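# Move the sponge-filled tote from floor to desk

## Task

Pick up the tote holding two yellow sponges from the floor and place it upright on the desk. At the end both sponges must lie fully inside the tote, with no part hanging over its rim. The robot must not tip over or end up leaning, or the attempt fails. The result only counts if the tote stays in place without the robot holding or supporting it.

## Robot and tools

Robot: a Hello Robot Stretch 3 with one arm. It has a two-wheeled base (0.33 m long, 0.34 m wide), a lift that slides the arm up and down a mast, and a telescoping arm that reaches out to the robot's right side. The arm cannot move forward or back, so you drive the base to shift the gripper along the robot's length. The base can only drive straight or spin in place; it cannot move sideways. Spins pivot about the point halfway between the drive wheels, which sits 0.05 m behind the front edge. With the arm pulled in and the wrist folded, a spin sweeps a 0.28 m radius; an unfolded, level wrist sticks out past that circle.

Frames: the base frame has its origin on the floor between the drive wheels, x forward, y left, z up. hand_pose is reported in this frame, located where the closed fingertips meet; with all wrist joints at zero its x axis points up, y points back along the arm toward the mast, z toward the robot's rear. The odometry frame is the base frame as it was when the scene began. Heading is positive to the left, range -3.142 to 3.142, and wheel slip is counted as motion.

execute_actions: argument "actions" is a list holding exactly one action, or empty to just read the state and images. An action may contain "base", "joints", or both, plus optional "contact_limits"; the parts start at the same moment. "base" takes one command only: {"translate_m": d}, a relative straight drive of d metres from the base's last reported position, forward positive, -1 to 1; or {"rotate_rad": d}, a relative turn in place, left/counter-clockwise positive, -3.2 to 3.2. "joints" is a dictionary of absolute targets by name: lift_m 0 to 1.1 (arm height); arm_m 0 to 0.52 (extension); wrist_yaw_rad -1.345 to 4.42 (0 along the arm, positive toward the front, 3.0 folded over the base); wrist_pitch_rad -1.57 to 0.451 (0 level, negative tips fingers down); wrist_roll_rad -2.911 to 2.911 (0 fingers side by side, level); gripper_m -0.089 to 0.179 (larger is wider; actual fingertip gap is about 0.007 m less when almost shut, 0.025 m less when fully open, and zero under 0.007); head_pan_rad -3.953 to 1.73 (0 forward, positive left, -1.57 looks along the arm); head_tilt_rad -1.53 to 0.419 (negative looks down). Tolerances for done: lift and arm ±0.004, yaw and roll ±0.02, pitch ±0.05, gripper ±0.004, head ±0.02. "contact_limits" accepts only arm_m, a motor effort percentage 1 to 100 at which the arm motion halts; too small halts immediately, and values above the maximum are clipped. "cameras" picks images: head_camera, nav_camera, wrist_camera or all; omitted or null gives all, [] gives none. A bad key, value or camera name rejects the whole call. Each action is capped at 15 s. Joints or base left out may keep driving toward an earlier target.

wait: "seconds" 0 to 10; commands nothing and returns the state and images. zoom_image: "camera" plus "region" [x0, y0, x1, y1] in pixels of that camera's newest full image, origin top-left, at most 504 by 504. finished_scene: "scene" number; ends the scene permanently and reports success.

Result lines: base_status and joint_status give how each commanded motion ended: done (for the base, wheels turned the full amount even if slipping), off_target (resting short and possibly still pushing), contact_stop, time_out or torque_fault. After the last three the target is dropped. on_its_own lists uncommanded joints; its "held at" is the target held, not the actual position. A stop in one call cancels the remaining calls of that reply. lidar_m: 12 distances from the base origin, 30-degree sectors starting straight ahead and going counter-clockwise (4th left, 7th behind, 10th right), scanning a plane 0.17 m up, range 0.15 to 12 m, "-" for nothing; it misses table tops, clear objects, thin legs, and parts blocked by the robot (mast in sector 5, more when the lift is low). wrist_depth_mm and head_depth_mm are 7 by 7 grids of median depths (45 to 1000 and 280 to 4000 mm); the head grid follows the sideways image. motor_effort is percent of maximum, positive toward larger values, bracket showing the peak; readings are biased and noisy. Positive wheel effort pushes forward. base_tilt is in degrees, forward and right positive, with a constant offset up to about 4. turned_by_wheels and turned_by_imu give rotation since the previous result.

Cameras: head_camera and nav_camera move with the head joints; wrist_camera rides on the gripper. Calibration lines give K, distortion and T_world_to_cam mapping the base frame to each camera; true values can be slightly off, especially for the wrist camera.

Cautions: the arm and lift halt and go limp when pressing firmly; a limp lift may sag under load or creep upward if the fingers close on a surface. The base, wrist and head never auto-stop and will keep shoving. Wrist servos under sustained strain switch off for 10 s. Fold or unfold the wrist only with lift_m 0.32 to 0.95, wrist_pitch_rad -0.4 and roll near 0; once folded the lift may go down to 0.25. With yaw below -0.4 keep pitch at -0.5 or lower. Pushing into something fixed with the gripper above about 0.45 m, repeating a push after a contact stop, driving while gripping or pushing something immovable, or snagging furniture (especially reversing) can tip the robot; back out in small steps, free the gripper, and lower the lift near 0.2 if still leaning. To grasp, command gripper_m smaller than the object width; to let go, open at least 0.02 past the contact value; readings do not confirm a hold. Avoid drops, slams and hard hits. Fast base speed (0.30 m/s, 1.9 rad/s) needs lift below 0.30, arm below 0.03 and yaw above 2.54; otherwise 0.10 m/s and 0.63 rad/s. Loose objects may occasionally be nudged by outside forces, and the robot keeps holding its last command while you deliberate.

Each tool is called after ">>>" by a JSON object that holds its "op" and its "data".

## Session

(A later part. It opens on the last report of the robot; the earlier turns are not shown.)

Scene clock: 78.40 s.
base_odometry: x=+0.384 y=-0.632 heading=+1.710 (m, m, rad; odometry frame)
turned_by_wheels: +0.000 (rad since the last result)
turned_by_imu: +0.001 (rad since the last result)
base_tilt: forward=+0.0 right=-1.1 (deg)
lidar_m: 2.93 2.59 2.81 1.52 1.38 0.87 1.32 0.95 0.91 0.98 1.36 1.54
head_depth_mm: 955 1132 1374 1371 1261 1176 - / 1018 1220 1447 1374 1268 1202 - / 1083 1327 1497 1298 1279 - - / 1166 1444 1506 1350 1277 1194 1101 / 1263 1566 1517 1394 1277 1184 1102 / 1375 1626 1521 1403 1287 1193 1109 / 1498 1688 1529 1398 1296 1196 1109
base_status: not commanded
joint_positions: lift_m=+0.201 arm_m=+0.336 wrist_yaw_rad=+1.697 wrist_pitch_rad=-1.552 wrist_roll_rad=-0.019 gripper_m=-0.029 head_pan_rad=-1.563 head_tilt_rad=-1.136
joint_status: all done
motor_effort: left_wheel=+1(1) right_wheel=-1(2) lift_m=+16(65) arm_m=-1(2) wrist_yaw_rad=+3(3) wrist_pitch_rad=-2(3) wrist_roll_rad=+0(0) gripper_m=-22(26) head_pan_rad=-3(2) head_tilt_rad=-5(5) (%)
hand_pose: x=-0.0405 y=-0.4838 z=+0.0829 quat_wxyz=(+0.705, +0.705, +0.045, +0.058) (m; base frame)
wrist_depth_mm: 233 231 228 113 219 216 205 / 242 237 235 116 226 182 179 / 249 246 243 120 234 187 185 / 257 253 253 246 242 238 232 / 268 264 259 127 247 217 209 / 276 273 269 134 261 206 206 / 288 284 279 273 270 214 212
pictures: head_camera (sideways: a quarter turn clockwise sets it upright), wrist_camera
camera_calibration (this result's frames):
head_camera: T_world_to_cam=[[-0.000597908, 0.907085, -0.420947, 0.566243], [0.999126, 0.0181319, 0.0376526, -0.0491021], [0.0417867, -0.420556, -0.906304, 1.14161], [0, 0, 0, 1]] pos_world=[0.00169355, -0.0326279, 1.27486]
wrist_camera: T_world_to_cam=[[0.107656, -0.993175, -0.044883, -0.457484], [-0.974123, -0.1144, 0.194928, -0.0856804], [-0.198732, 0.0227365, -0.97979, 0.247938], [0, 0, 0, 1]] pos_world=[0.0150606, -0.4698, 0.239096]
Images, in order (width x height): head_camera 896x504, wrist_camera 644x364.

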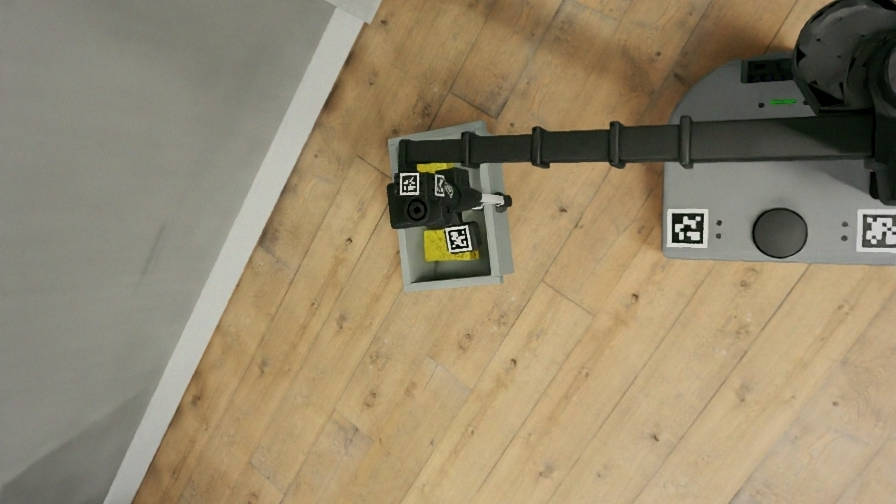

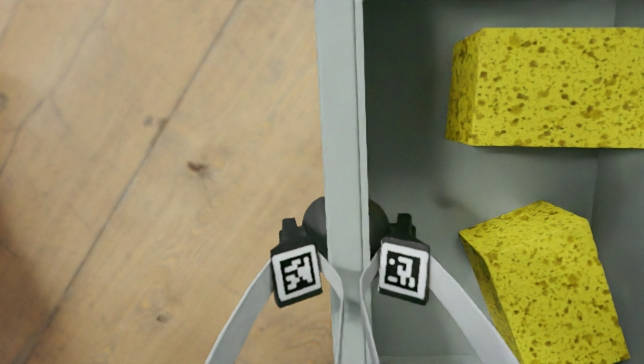

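>>> {"op": "execute_actions", "data": {"actions": [{"joints": {"lift_m": 0.26}}], "cameras": ["head_camera", "wrist_camera"]}}

Scene clock: 84.57 s.
base_odometry: x=+0.384 y=-0.632 heading=+1.710 (m, m, rad; odometry frame)
turned_by_wheels: +0.000 (rad since the last result)
turned_by_imu: +0.001 (rad since the last result)
base_tilt: forward=+0.0 right=-1.1 (deg)
lidar_m: 2.93 2.60 2.81 1.51 1.38 0.87 1.32 0.95 0.50 0.46 1.36 1.54
head_depth_mm: 954 1130 1374 1379 1260 1175 - / 1016 1214 1446 1370 1269 - - / 1088 1318 1499 1234 1273 - - / 1166 1438 1508 1295 1273 1202 1102 / 1257 1563 1520 1387 1281 1185 1104 / 1376 1647 1520 1391 1278 1186 1104 / 1505 1701 1537 1394 1291 1192 1111
base_status: not commanded
joint_positions: lift_m=+0.259 arm_m=+0.336 wrist_yaw_rad=+1.698 wrist_pitch_rad=-1.552 wrist_roll_rad=-0.019 gripper_m=-0.029 head_pan_rad=-1.563 head_tilt_rad=-1.136
joint_status: all done
motor_effort: left_wheel=+1(1) right_wheel=-1(1) lift_m=+69(70) arm_m=-2(1) wrist_yaw_rad=+2(3) wrist_pitch_rad=-3(2) wrist_roll_rad=+0(0) gripper_m=-22(22) head_pan_rad=-2(3) head_tilt_rad=-5(5) (%)
hand_pose: x=-0.0405 y=-0.4838 z=+0.1411 quat_wxyz=(+0.705, +0.705, +0.045, +0.058) (m; base frame)
wrist_depth_mm: 289 286 282 115 247 253 196 / 300 296 294 119 212 227 201 / 307 307 302 123 221 237 203 / 320 314 313 128 270 271 207 / 335 325 323 130 242 246 211 / 349 340 332 135 279 257 214 / 354 350 350 219 282 267 217
pictures: head_camera (sideways: a quarter turn clockwise sets it upright), wrist_camera
camera_calibration (this result's frames):
head_camera: T_world_to_cam=[[-0.000598016, 0.907085, -0.420947, 0.566243], [0.999126, 0.018132, 0.0376526, -0.0491021], [0.0417867, -0.420556, -0.906304, 1.14161], [0, 0, 0, 1]] pos_world=[0.00169355, -0.0326279, 1.27486]
wrist_camera: T_world_to_cam=[[0.107848, -0.993154, -0.044883, -0.454856], [-0.974101, -0.114589, 0.194927, -0.0971233], [-0.198736, 0.022698, -0.97979, 0.304982], [0, 0, 0, 1]] pos_world=[0.0150584, -0.469793, 0.297335]
Images, in order (width x height): head_camera 896x504, wrist_camera 644x364.

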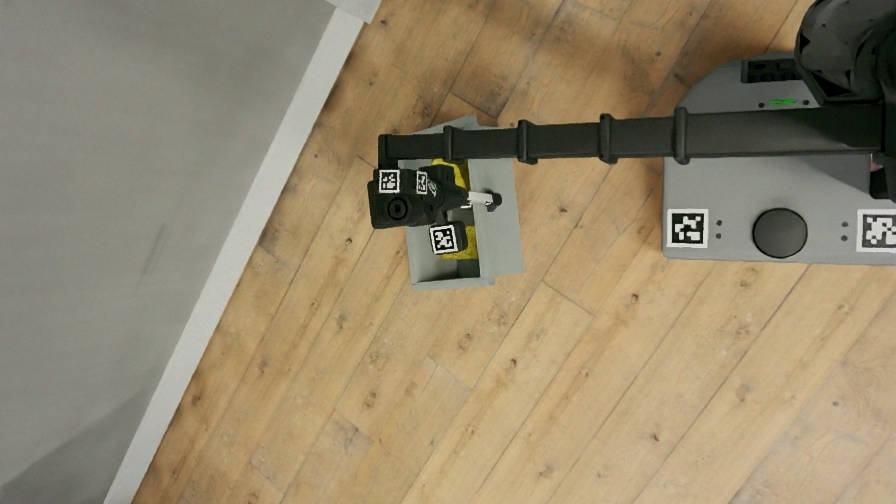

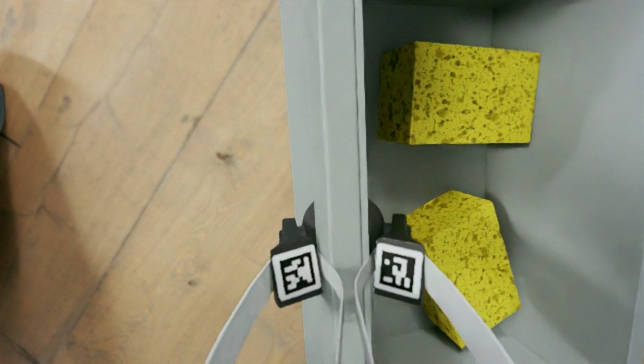

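>>> {"op": "execute_actions", "data": {"actions": [{"base": {"rotate_rad": -1.8}, "joints": {"lift_m": 0.62, "arm_m": 0.06}}], "cameras": ["head_camera", "wrist_camera"]}}

Scene clock: 95.00 s.
base_odometry: x=+0.384 y=-0.632 heading=-0.090 (m, m, rad; odometry frame)
turned_by_wheels: -1.800 (rad since the last result)
turned_by_imu: -1.827 (rad since the last result)
base_tilt: forward=+0.0 right=-1.1 (deg)
lidar_m: 0.91 1.11 1.42 2.81 2.90 2.60 2.56 1.51 0.87 1.33 1.05 0.91
head_depth_mm: 808 722 1478 1389 1279 - - / 811 724 1466 1381 783 - - / 1419 1596 1506 1419 788 - - / 1465 1652 1510 1398 794 1199 1098 / 1532 1675 1521 1395 1238 1179 1102 / 1599 1689 1523 1395 1286 1187 1107 / 1496 1621 1530 1398 1293 1193 1105
base_status: done
joint_positions: lift_m=+0.619 arm_m=+0.060 wrist_yaw_rad=+1.698 wrist_pitch_rad=-1.551 wrist_roll_rad=-0.019 gripper_m=-0.029 head_pan_rad=-1.563 head_tilt_rad=-1.136
joint_status: all done
motor_effort: left_wheel=+1(4) right_wheel=-1(7) lift_m=+70(71) arm_m=-3(2) wrist_yaw_rad=+1(3) wrist_pitch_rad=-3(3) wrist_roll_rad=+0(0) gripper_m=-22(22) head_pan_rad=-2(2) head_tilt_rad=-5(5) (%)
hand_pose: x=-0.0403 y=-0.2080 z=+0.5011 quat_wxyz=(+0.705, +0.705, +0.045, +0.058) (m; base frame)
wrist_depth_mm: 657 633 642 116 243 256 197 / 692 653 652 119 214 228 201 / 690 - - 122 222 233 204 / 720 - - 127 272 273 207 / 722 741 - 130 243 248 211 / 773 755 754 134 281 259 214 / 790 786 745 219 281 267 220
pictures: head_camera (sideways: a quarter turn clockwise sets it upright), wrist_camera
camera_calibration (this result's frames):
head_camera: T_world_to_cam=[[-0.000597907, 0.907085, -0.420947, 0.566244], [0.999126, 0.0181319, 0.0376526, -0.0491021], [0.0417867, -0.420557, -0.906303, 1.14161], [0, 0, 0, 1]] pos_world=[0.00169355, -0.0326279, 1.27486]
wrist_camera: T_world_to_cam=[[0.108784, -0.993051, -0.0448965, -0.164712], [-0.974134, -0.115493, 0.194228, -0.135346], [-0.198064, 0.0226063, -0.979928, 0.65154], [0, 0, 0, 1]] pos_world=[0.0151191, -0.193928, 0.657356]
Images, in order (width x height): head_camera 896x504, wrist_camera 644x364.

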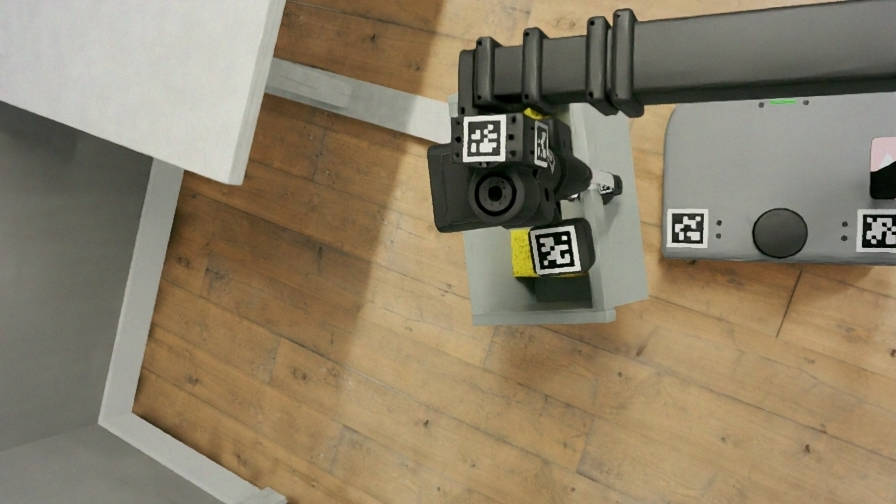

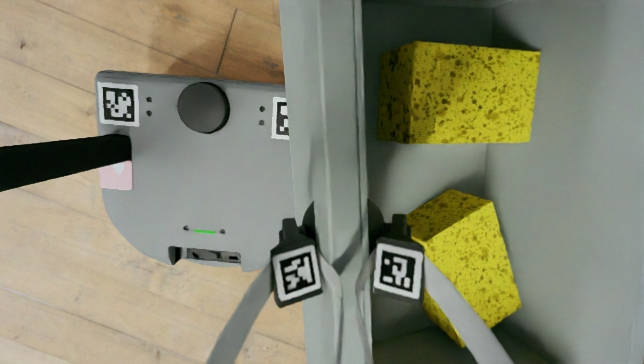

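>>> {"op": "execute_actions", "data": {"actions": [{"base": {"rotate_rad": -0.31}, "joints": {"lift_m": 0.74}}], "cameras": []}}

>>> {"op": "execute_actions", "data": {"actions": [{"base": {"translate_m": -0.22}, "joints": {"lift_m": 1.05, "head_tilt_rad": -0.75}}]}}

Scene clock: 100.87 s.
base_odometry: x=+0.384 y=-0.632 heading=-0.400 (m, m, rad; odometry frame)
turned_by_wheels: -0.310 (rad since the last result)
turned_by_imu: -0.313 (rad since the last result)
base_tilt: forward=+0.0 right=-1.2 (deg)
lidar_m: 0.91 0.97 1.30 1.42 2.90 2.88 2.60 1.51 1.39 0.87 1.36 0.96
head_depth_mm: 806 722 1511 - - - - / 806 724 1528 - 705 1214 - / 811 729 1513 - 705 - - / 816 730 1499 787 675 1200 1104 / 849 744 1522 1357 791 1186 1107 / 1378 1629 1521 1386 1284 1190 1104 / 1381 1628 1535 1400 1287 1191 1112
base_status: done
joint_positions: lift_m=+0.739 arm_m=+0.060 wrist_yaw_rad=+1.698 wrist_pitch_rad=-1.551 wrist_roll_rad=-0.019 gripper_m=-0.029 head_pan_rad=-1.563 head_tilt_rad=-1.136
joint_status: all done
motor_effort: left_wheel=+1(4) right_wheel=-1(4) lift_m=+70(71) arm_m=-3(3) wrist_yaw_rad=+2(1) wrist_pitch_rad=-3(3) wrist_roll_rad=+0(0) gripper_m=-22(22) head_pan_rad=-2(2) head_tilt_rad=-5(5) (%)
hand_pose: x=-0.0403 y=-0.2080 z=+0.6211 quat_wxyz=(+0.705, +0.705, +0.045, +0.058) (m; base frame)
wrist_depth_mm: 771 770 759 115 243 253 198 / 774 780 779 118 214 227 201 / 807 824 - 122 221 235 203 / 876 834 - 127 271 271 207 / 874 880 871 130 242 248 211 / 897 910 869 134 281 258 214 / 921 914 917 217 281 266 218
pictures: none
No camera images: the call's "cameras" was empty. Leave "cameras" out to get every camera's image.

Scene clock: 104.53 s.
base_odometry: x=+0.182 y=-0.546 heading=-0.400 (m, m, rad; odometry frame)
turned_by_wheels: +0.000 (rad since the last result)
turned_by_imu: +0.002 (rad since the last result)
base_tilt: forward=+0.0 right=-1.2 (deg)
lidar_m: 1.13 1.20 1.49 2.80 2.89 2.38 2.52 1.34 1.39 0.89 0.90 1.19
head_depth_mm: - - - - 499 360 1092 / - - - - - 360 388 / - - - 839 521 340 383 / 1153 1267 1020 867 513 355 376 / 1157 1262 1025 844 513 351 372 / 1153 1265 1027 821 502 348 1121 / 1155 1317 1454 826 1516 1332 1159
base_status: done
joint_positions: lift_m=+1.049 arm_m=+0.060 wrist_yaw_rad=+1.698 wrist_pitch_rad=-1.551 wrist_roll_rad=-0.019 gripper_m=-0.029 head_pan_rad=-1.563 head_tilt_rad=-0.754
joint_status: all done
motor_effort: left_wheel=+1(2) right_wheel=-2(4) lift_m=+69(72) arm_m=-3(3) wrist_yaw_rad=+2(2) wrist_pitch_rad=-3(3) wrist_roll_rad=+0(0) gripper_m=-22(22) head_pan_rad=-3(3) head_tilt_rad=+2(19) (%)
hand_pose: x=-0.0403 y=-0.2080 z=+0.9311 quat_wxyz=(+0.705, +0.705, +0.045, +0.058) (m; base frame)
wrist_depth_mm: - - - 116 243 252 198 / - - - 118 214 226 201 / - - - 122 222 236 204 / - - - 127 274 269 207 / - - - 130 242 248 210 / - - - 134 282 258 214 / - - - 218 283 267 219
pictures: head_camera (sideways: a quarter turn clockwise sets it upright), nav_camera (sideways: a quarter turn counterclockwise sets it upright), wrist_camera
camera_calibration (this result's frames):
head_camera: T_world_to_cam=[[0.00104774, 0.684643, -0.728878, 0.967415], [0.999029, 0.0313859, 0.0309172, -0.04035], [0.0440437, -0.728203, -0.683945, 0.852514], [0, 0, 0, 1]] pos_world=[0.00174933, -0.0402647, 1.28945]
nav_camera: T_world_to_cam=[[-0.0208952, -0.666263, 0.745424, -0.925421], [-0.998834, 0.046362, 0.0134399, 0.0412216], [-0.0435139, -0.744275, -0.666455, 0.82981], [0, 0, 0, 1]] pos_world=[0.0579449, -0.000877937, 1.24231]
wrist_camera: T_world_to_cam=[[0.108779, -0.993052, -0.0448962, -0.145405], [-0.97413, -0.115488, 0.194249, -0.218889], [-0.198085, 0.0226045, -0.979924, 1.07291], [0, 0, 0, 1]] pos_world=[0.0151171, -0.193926, 1.08736]
Images, in order (width x height): head_camera 896x504, nav_camera 672x504, wrist_camera 644x364.

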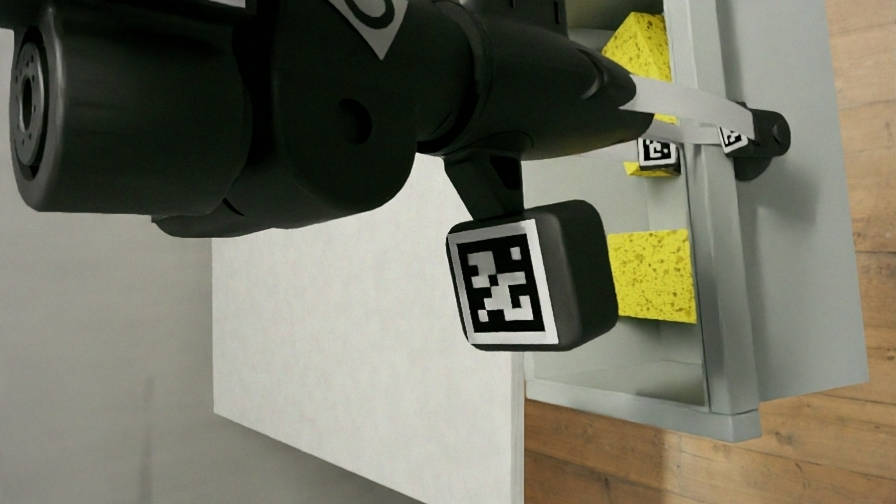

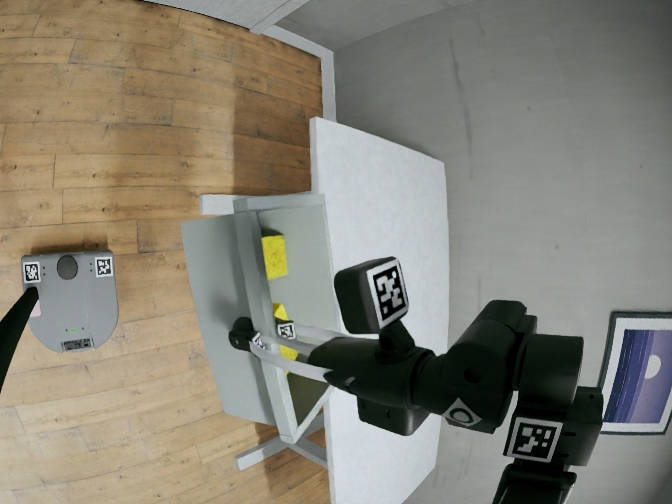

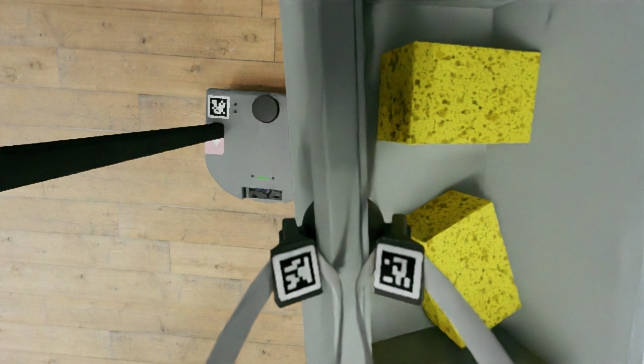

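>>> {"op": "execute_actions", "data": {"actions": [{"joints": {"arm_m": 0.51}}]}}

Scene clock: 110.70 s.
base_odometry: x=+0.182 y=-0.546 heading=-0.400 (m, m, rad; odometry frame)
turned_by_wheels: +0.000 (rad since the last result)
turned_by_imu: +0.002 (rad since the last result)
base_tilt: forward=+0.0 right=-1.1 (deg)
lidar_m: 1.13 1.20 1.49 2.80 2.90 2.38 2.52 1.34 1.39 0.90 0.90 1.19
head_depth_mm: 1151 1251 943 813 1497 1314 1151 / 1130 1258 696 817 1497 1319 1149 / - 1257 695 819 1501 1324 1159 / 1134 1260 682 817 1498 1316 1152 / 1148 1262 922 820 1441 1298 1154 / 1160 1261 1025 821 1517 1323 1161 / 1160 1313 1456 826 1518 1332 1162
base_status: not commanded
joint_positions: lift_m=+1.049 arm_m=+0.510 wrist_yaw_rad=+1.698 wrist_pitch_rad=-1.551 wrist_roll_rad=-0.019 gripper_m=-0.029 head_pan_rad=-1.563 head_tilt_rad=-0.754
joint_status: all done
motor_effort: left_wheel=+1(1) right_wheel=-1(2) lift_m=+69(69) arm_m=+2(6) wrist_yaw_rad=+2(2) wrist_pitch_rad=-3(3) wrist_roll_rad=+0(0) gripper_m=-22(22) head_pan_rad=-3(3) head_tilt_rad=+1(1) (%)
hand_pose: x=-0.0403 y=-0.6573 z=+0.9311 quat_wxyz=(+0.705, +0.705, +0.045, +0.058) (m; base frame)
wrist_depth_mm: - - - 115 246 254 197 / - - - 119 213 226 201 / - - - 124 222 233 204 / - - - 127 272 273 208 / - - - 130 243 249 211 / - - - 134 281 256 214 / - - - 220 285 267 217
pictures: head_camera (sideways: a quarter turn clockwise sets it upright), nav_camera (sideways: a quarter turn counterclockwise sets it upright), wrist_camera
camera_calibration (this result's frames):
head_camera: T_world_to_cam=[[0.00104999, 0.68437, -0.729134, 0.967749], [0.999029, 0.0313971, 0.0309082, -0.0403383], [0.0440453, -0.728458, -0.683673, 0.852159], [0, 0, 0, 1]] pos_world=[0.00174935, -0.0402694, 1.28946]
nav_camera: T_world_to_cam=[[-0.0208975, -0.665984, 0.745674, -0.925745], [-0.998834, 0.0463674, 0.0134198, 0.0412477], [-0.0435123, -0.744524, -0.666176, 0.829448], [0, 0, 0, 1]] pos_world=[0.057945, -0.00090025, 1.24231]
wrist_camera: T_world_to_cam=[[0.108793, -0.99305, -0.0448962, -0.591628], [-0.974129, -0.115502, 0.194249, -0.270791], [-0.198085, 0.0226018, -0.979924, 1.08306], [0, 0, 0, 1]] pos_world=[0.0151169, -0.643273, 1.08736]
Images, in order (width x height): head_camera 896x504, nav_camera 672x504, wrist_camera 644x364.

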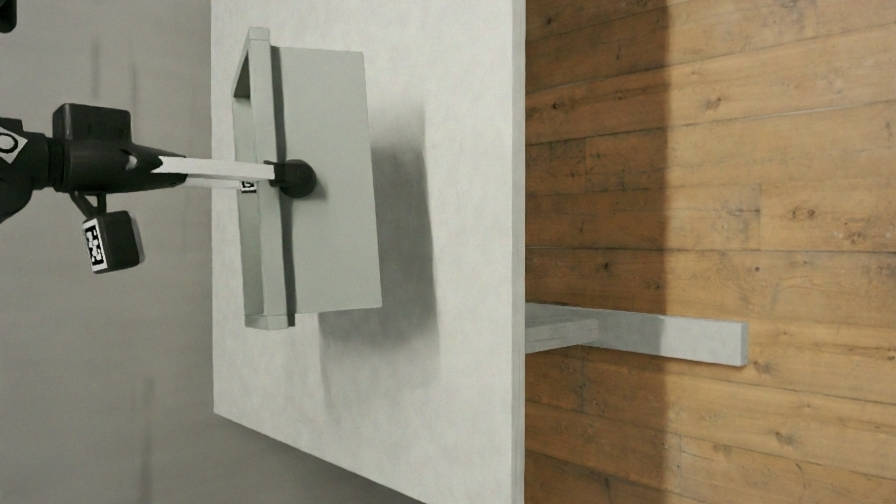

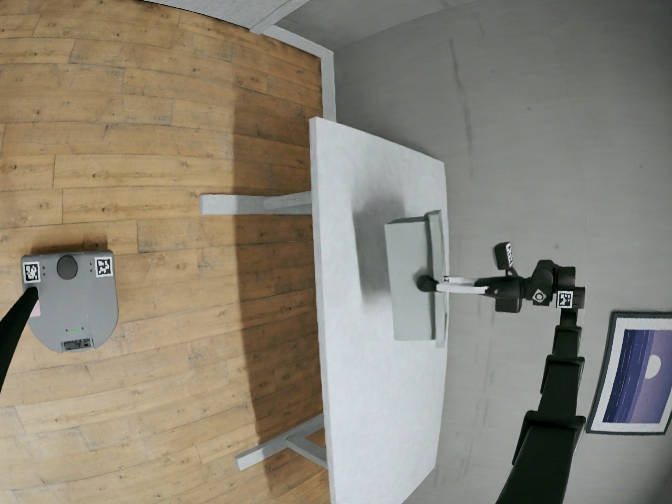

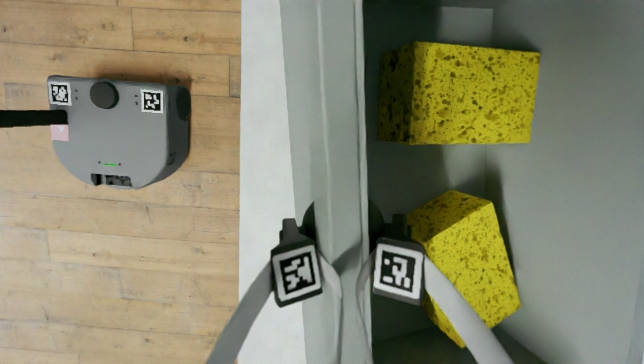

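>>> {"op": "execute_actions", "data": {"actions": [{"joints": {"lift_m": 0.94}}], "cameras": ["head_camera", "wrist_camera"]}}

Scene clock: 113.50 s.
base_odometry: x=+0.182 y=-0.546 heading=-0.400 (m, m, rad; odometry frame)
turned_by_wheels: +0.000 (rad since the last result)
turned_by_imu: +0.001 (rad since the last result)
base_tilt: forward=+0.0 right=-1.1 (deg)
lidar_m: 1.13 1.20 1.49 2.80 2.90 2.38 2.52 1.34 1.39 0.89 0.90 1.19
head_depth_mm: 1124 - 966 815 1501 1315 1154 / 1105 1250 857 795 1500 1319 1152 / 1117 - 891 791 1499 1327 1163 / 1152 1271 882 779 1507 1318 1158 / 1154 1259 988 802 1450 1306 1157 / 1153 1260 1030 824 1514 1330 1160 / 1156 1313 1452 826 1510 1330 1163
base_status: not commanded
joint_positions: lift_m=+0.941 arm_m=+0.510 wrist_yaw_rad=+1.698 wrist_pitch_rad=-1.553 wrist_roll_rad=-0.019 gripper_m=-0.029 head_pan_rad=-1.563 head_tilt_rad=-0.753
joint_status: all done
motor_effort: left_wheel=+0(1) right_wheel=-1(1) lift_m=+16(66) arm_m=+3(2) wrist_yaw_rad=+2(2) wrist_pitch_rad=-2(3) wrist_roll_rad=+0(0) gripper_m=-22(22) head_pan_rad=-3(3) head_tilt_rad=+2(1) (%)
hand_pose: x=-0.0406 y=-0.6573 z=+0.8229 quat_wxyz=(+0.705, +0.705, +0.045, +0.058) (m; base frame)
wrist_depth_mm: 966 967 249 113 225 226 196 / - - 255 116 230 192 194 / - - 264 121 238 199 200 / - - 272 138 247 253 221 / - - 284 128 254 215 220 / - - 291 133 264 222 220 / - - 305 299 270 229 229
pictures: head_camera (sideways: a quarter turn clockwise sets it upright), wrist_camera
camera_calibration (this result's frames):
head_camera: T_world_to_cam=[[0.00105257, 0.68403, -0.729453, 0.968165], [0.999029, 0.0314114, 0.030897, -0.0403237], [0.0440476, -0.728778, -0.683332, 0.851716], [0, 0, 0, 1]] pos_world=[0.00174938, -0.0402751, 1.28948]
wrist_camera: T_world_to_cam=[[0.108734, -0.993058, -0.0448728, -0.596521], [-0.973885, -0.115468, 0.195489, -0.251082], [-0.199313, 0.0224447, -0.979679, 0.976623], [0, 0, 0, 1]] pos_world=[0.0149911, -0.643291, 0.979093]
Images, in order (width x height): head_camera 896x504, wrist_camera 644x364.

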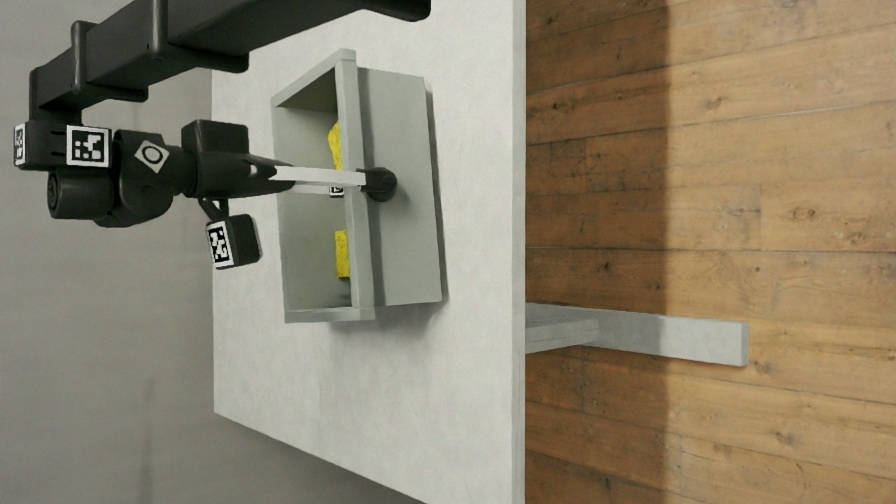

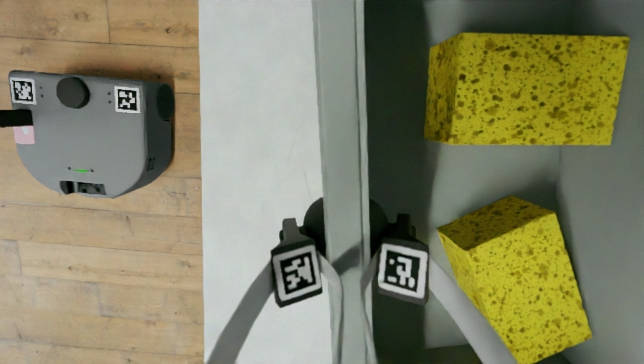

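>>> {"op": "execute_actions", "data": {"actions": [{"joints": {"lift_m": 0.921}}], "cameras": ["wrist_camera"]}}

Scene clock: 114.87 s.
base_odometry: x=+0.182 y=-0.546 heading=-0.400 (m, m, rad; odometry frame)
turned_by_wheels: +0.000 (rad since the last result)
turned_by_imu: +0.000 (rad since the last result)
base_tilt: forward=+0.0 right=-1.1 (deg)
lidar_m: 1.13 1.20 1.49 2.80 2.89 2.38 2.52 1.34 1.40 0.89 0.90 1.19
head_depth_mm: 1137 - 947 793 1500 1317 1155 / 1109 1250 884 797 1499 1320 1157 / 1112 - 896 797 1503 1322 1155 / 1153 1281 884 790 1503 1327 1158 / 1155 1263 956 802 1442 1299 1157 / 1157 1263 1024 823 1516 1328 1162 / 1157 1318 1449 827 1517 1327 1158
base_status: not commanded
joint_positions: lift_m=+0.922 arm_m=+0.510 wrist_yaw_rad=+1.698 wrist_pitch_rad=-1.553 wrist_roll_rad=-0.019 gripper_m=-0.029 head_pan_rad=-1.563 head_tilt_rad=-0.753
joint_status: all done
motor_effort: left_wheel=+0(1) right_wheel=+0(1) lift_m=+16(14) arm_m=+2(3) wrist_yaw_rad=+1(2) wrist_pitch_rad=-2(2) wrist_roll_rad=+0(0) gripper_m=-21(22) head_pan_rad=-2(2) head_tilt_rad=+1(1) (%)
hand_pose: x=-0.0406 y=-0.6573 z=+0.8039 quat_wxyz=(+0.705, +0.705, +0.045, +0.058) (m; base frame)
wrist_depth_mm: 975 950 228 113 220 216 206 / 951 976 239 116 227 182 179 / - - 243 120 234 188 185 / - - 253 245 241 241 232 / - - 262 127 248 219 212 / - - 270 132 261 207 205 / - - 283 273 267 216 212
pictures: wrist_camera
camera_calibration (this result's frames):
wrist_camera: T_world_to_cam=[[0.108734, -0.993058, -0.0448728, -0.597374], [-0.973885, -0.115468, 0.195489, -0.247364], [-0.199313, 0.0224446, -0.979679, 0.957994], [0, 0, 0, 1]] pos_world=[0.0149911, -0.643291, 0.960077]
Images, in order (width x height): wrist_camera 644x364.

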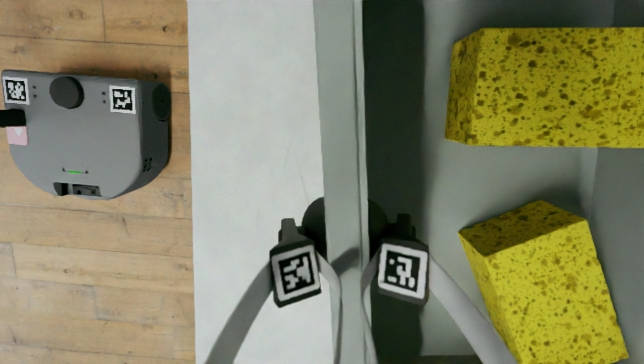

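>>> {"op": "execute_actions", "data": {"actions": [{"joints": {"gripper_m": 0.07}}], "cameras": []}}

>>> {"op": "execute_actions", "data": {"actions": [{"joints": {"lift_m": 1.02}}]}}

Scene clock: 117.13 s.
base_odometry: x=+0.182 y=-0.546 heading=-0.400 (m, m, rad; odometry frame)
turned_by_wheels: +0.000 (rad since the last result)
turned_by_imu: +0.001 (rad since the last result)
base_tilt: forward=+0.0 right=-1.2 (deg)
lidar_m: 1.13 1.20 1.49 2.80 2.90 2.38 2.52 1.34 1.40 0.89 0.90 1.19
head_depth_mm: 1136 - 947 793 1499 1322 1155 / 1114 1253 885 792 1509 1321 1152 / 1116 - 897 795 1507 1320 1162 / 1152 1288 888 791 1500 1326 1154 / 1157 1259 957 805 1441 1299 1159 / 1159 1261 1027 825 1510 1329 1159 / 1158 1309 1445 823 1516 1334 1165
base_status: not commanded
joint_positions: lift_m=+0.922 arm_m=+0.510 wrist_yaw_rad=+1.698 wrist_pitch_rad=-1.553 wrist_roll_rad=-0.019 gripper_m=+0.070 head_pan_rad=-1.563 head_tilt_rad=-0.753
joint_status: all done
motor_effort: left_wheel=+0(1) right_wheel=+0(1) lift_m=+18(18) arm_m=+3(3) wrist_yaw_rad=+2(1) wrist_pitch_rad=-2(2) wrist_roll_rad=+0(0) gripper_m=+0(90) head_pan_rad=-3(3) head_tilt_rad=+1(1) (%)
hand_pose: x=-0.0406 y=-0.6574 z=+0.8038 quat_wxyz=(+0.705, +0.705, +0.045, +0.058) (m; base frame)
wrist_depth_mm: 953 947 228 219 221 216 206 / 942 995 235 227 227 182 179 / - - 241 121 234 187 185 / - - 251 126 242 238 234 / - - 261 253 250 214 212 / - - 272 263 259 205 208 / - - 281 272 268 261 211
pictures: none
No camera images: the call's "cameras" was empty. Leave "cameras" out to get every camera's image.

Scene clock: 118.87 s.
base_odometry: x=+0.182 y=-0.546 heading=-0.400 (m, m, rad; odometry frame)
turned_by_wheels: +0.000 (rad since the last result)
turned_by_imu: +0.000 (rad since the last result)
base_tilt: forward=+0.0 right=-1.2 (deg)
lidar_m: 1.13 1.20 1.49 2.80 2.89 2.38 2.52 1.35 1.40 0.89 0.90 1.19
head_depth_mm: 1190 1249 1013 813 1502 1313 1151 / 1148 1259 883 796 1497 1320 1158 / - 1284 890 793 1502 1317 1155 / 1155 1284 887 790 1498 1328 1157 / 1156 1260 958 803 1443 1291 1158 / 1159 1258 1026 825 1516 1332 1157 / 1153 1317 1447 824 1514 1325 1166
base_status: not commanded
joint_positions: lift_m=+1.019 arm_m=+0.510 wrist_yaw_rad=+1.698 wrist_pitch_rad=-1.553 wrist_roll_rad=-0.019 gripper_m=+0.070 head_pan_rad=-1.563 head_tilt_rad=-0.753
joint_status: all done
motor_effort: left_wheel=+0(0) right_wheel=+0(0) lift_m=+64(69) arm_m=+3(3) wrist_yaw_rad=+1(2) wrist_pitch_rad=-2(2) wrist_roll_rad=+0(0) gripper_m=+0(0) head_pan_rad=-3(2) head_tilt_rad=+1(1) (%)
hand_pose: x=-0.0406 y=-0.6574 z=+0.9013 quat_wxyz=(+0.705, +0.705, +0.045, +0.058) (m; base frame)
wrist_depth_mm: - - - 315 308 302 226 / - - - 325 320 276 229 / - - - 338 332 281 230 / - - - 346 341 310 232 / - - - 362 352 301 247 / - - - 373 366 307 249 / - - - 388 293 281 259
pictures: head_camera (sideways: a quarter turn clockwise sets it upright), nav_camera (sideways: a quarter turn counterclockwise sets it upright), wrist_camera
camera_calibration (this result's frames):
head_camera: T_world_to_cam=[[0.00105233, 0.68403, -0.729453, 0.968165], [0.999029, 0.0314118, 0.030897, -0.0403237], [0.0440479, -0.728778, -0.683332, 0.851716], [0, 0, 0, 1]] pos_world=[0.0017494, -0.0402752, 1.28948]
nav_camera: T_world_to_cam=[[-0.0208999, -0.665635, 0.745984, -0.92615], [-0.998834, 0.0463734, 0.0133947, 0.0412804], [-0.0435098, -0.744835, -0.665829, 0.828996], [0, 0, 0, 1]] pos_world=[0.0579452, -0.000928054, 1.24231]
wrist_camera: T_world_to_cam=[[0.108735, -0.993058, -0.0448727, -0.593012], [-0.973885, -0.115469, 0.195489, -0.266407], [-0.199313, 0.0224445, -0.979679, 1.05342], [0, 0, 0, 1]] pos_world=[0.014991, -0.6433, 1.05748]
Images, in order (width x height): head_camera 896x504, nav_camera 672x504, wrist_camera 644x364.

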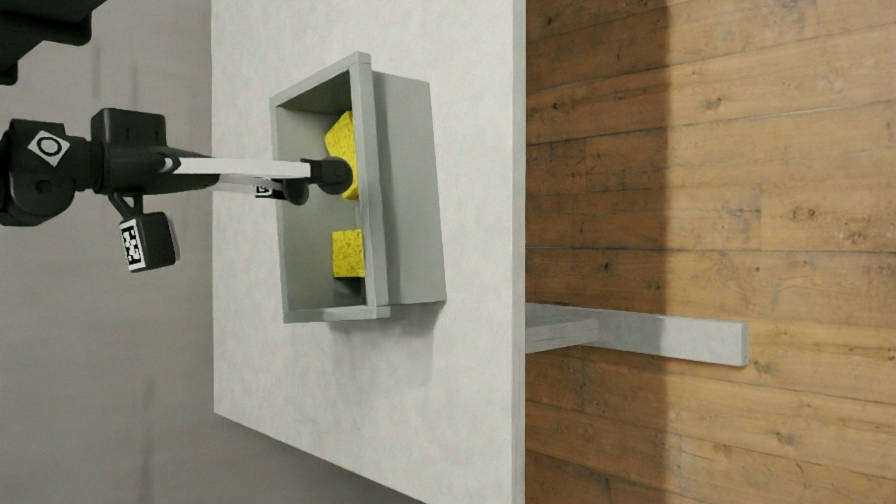

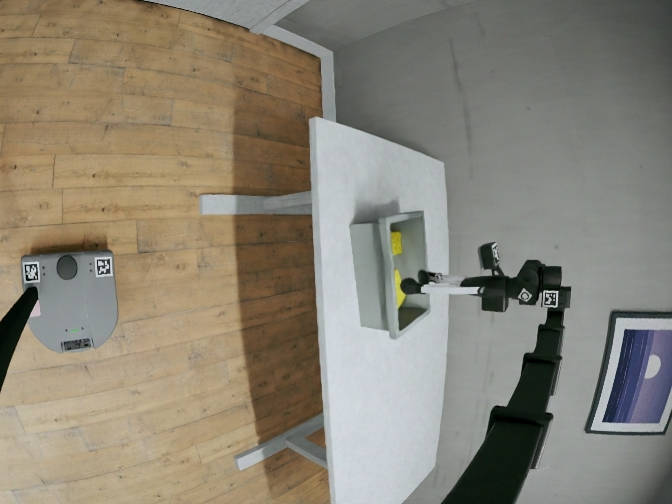

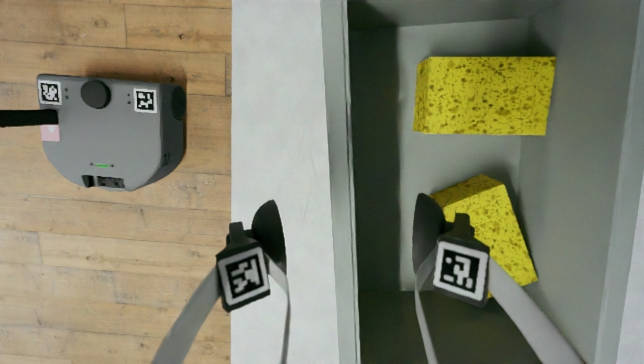

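The tote sits upright on the desk with both sponges inside, and the gripper is clear of it. I'm finishing scene 1.

>>> {"op": "finished_scene", "data": {"scene": 1}}

The scene is finished: the task was done.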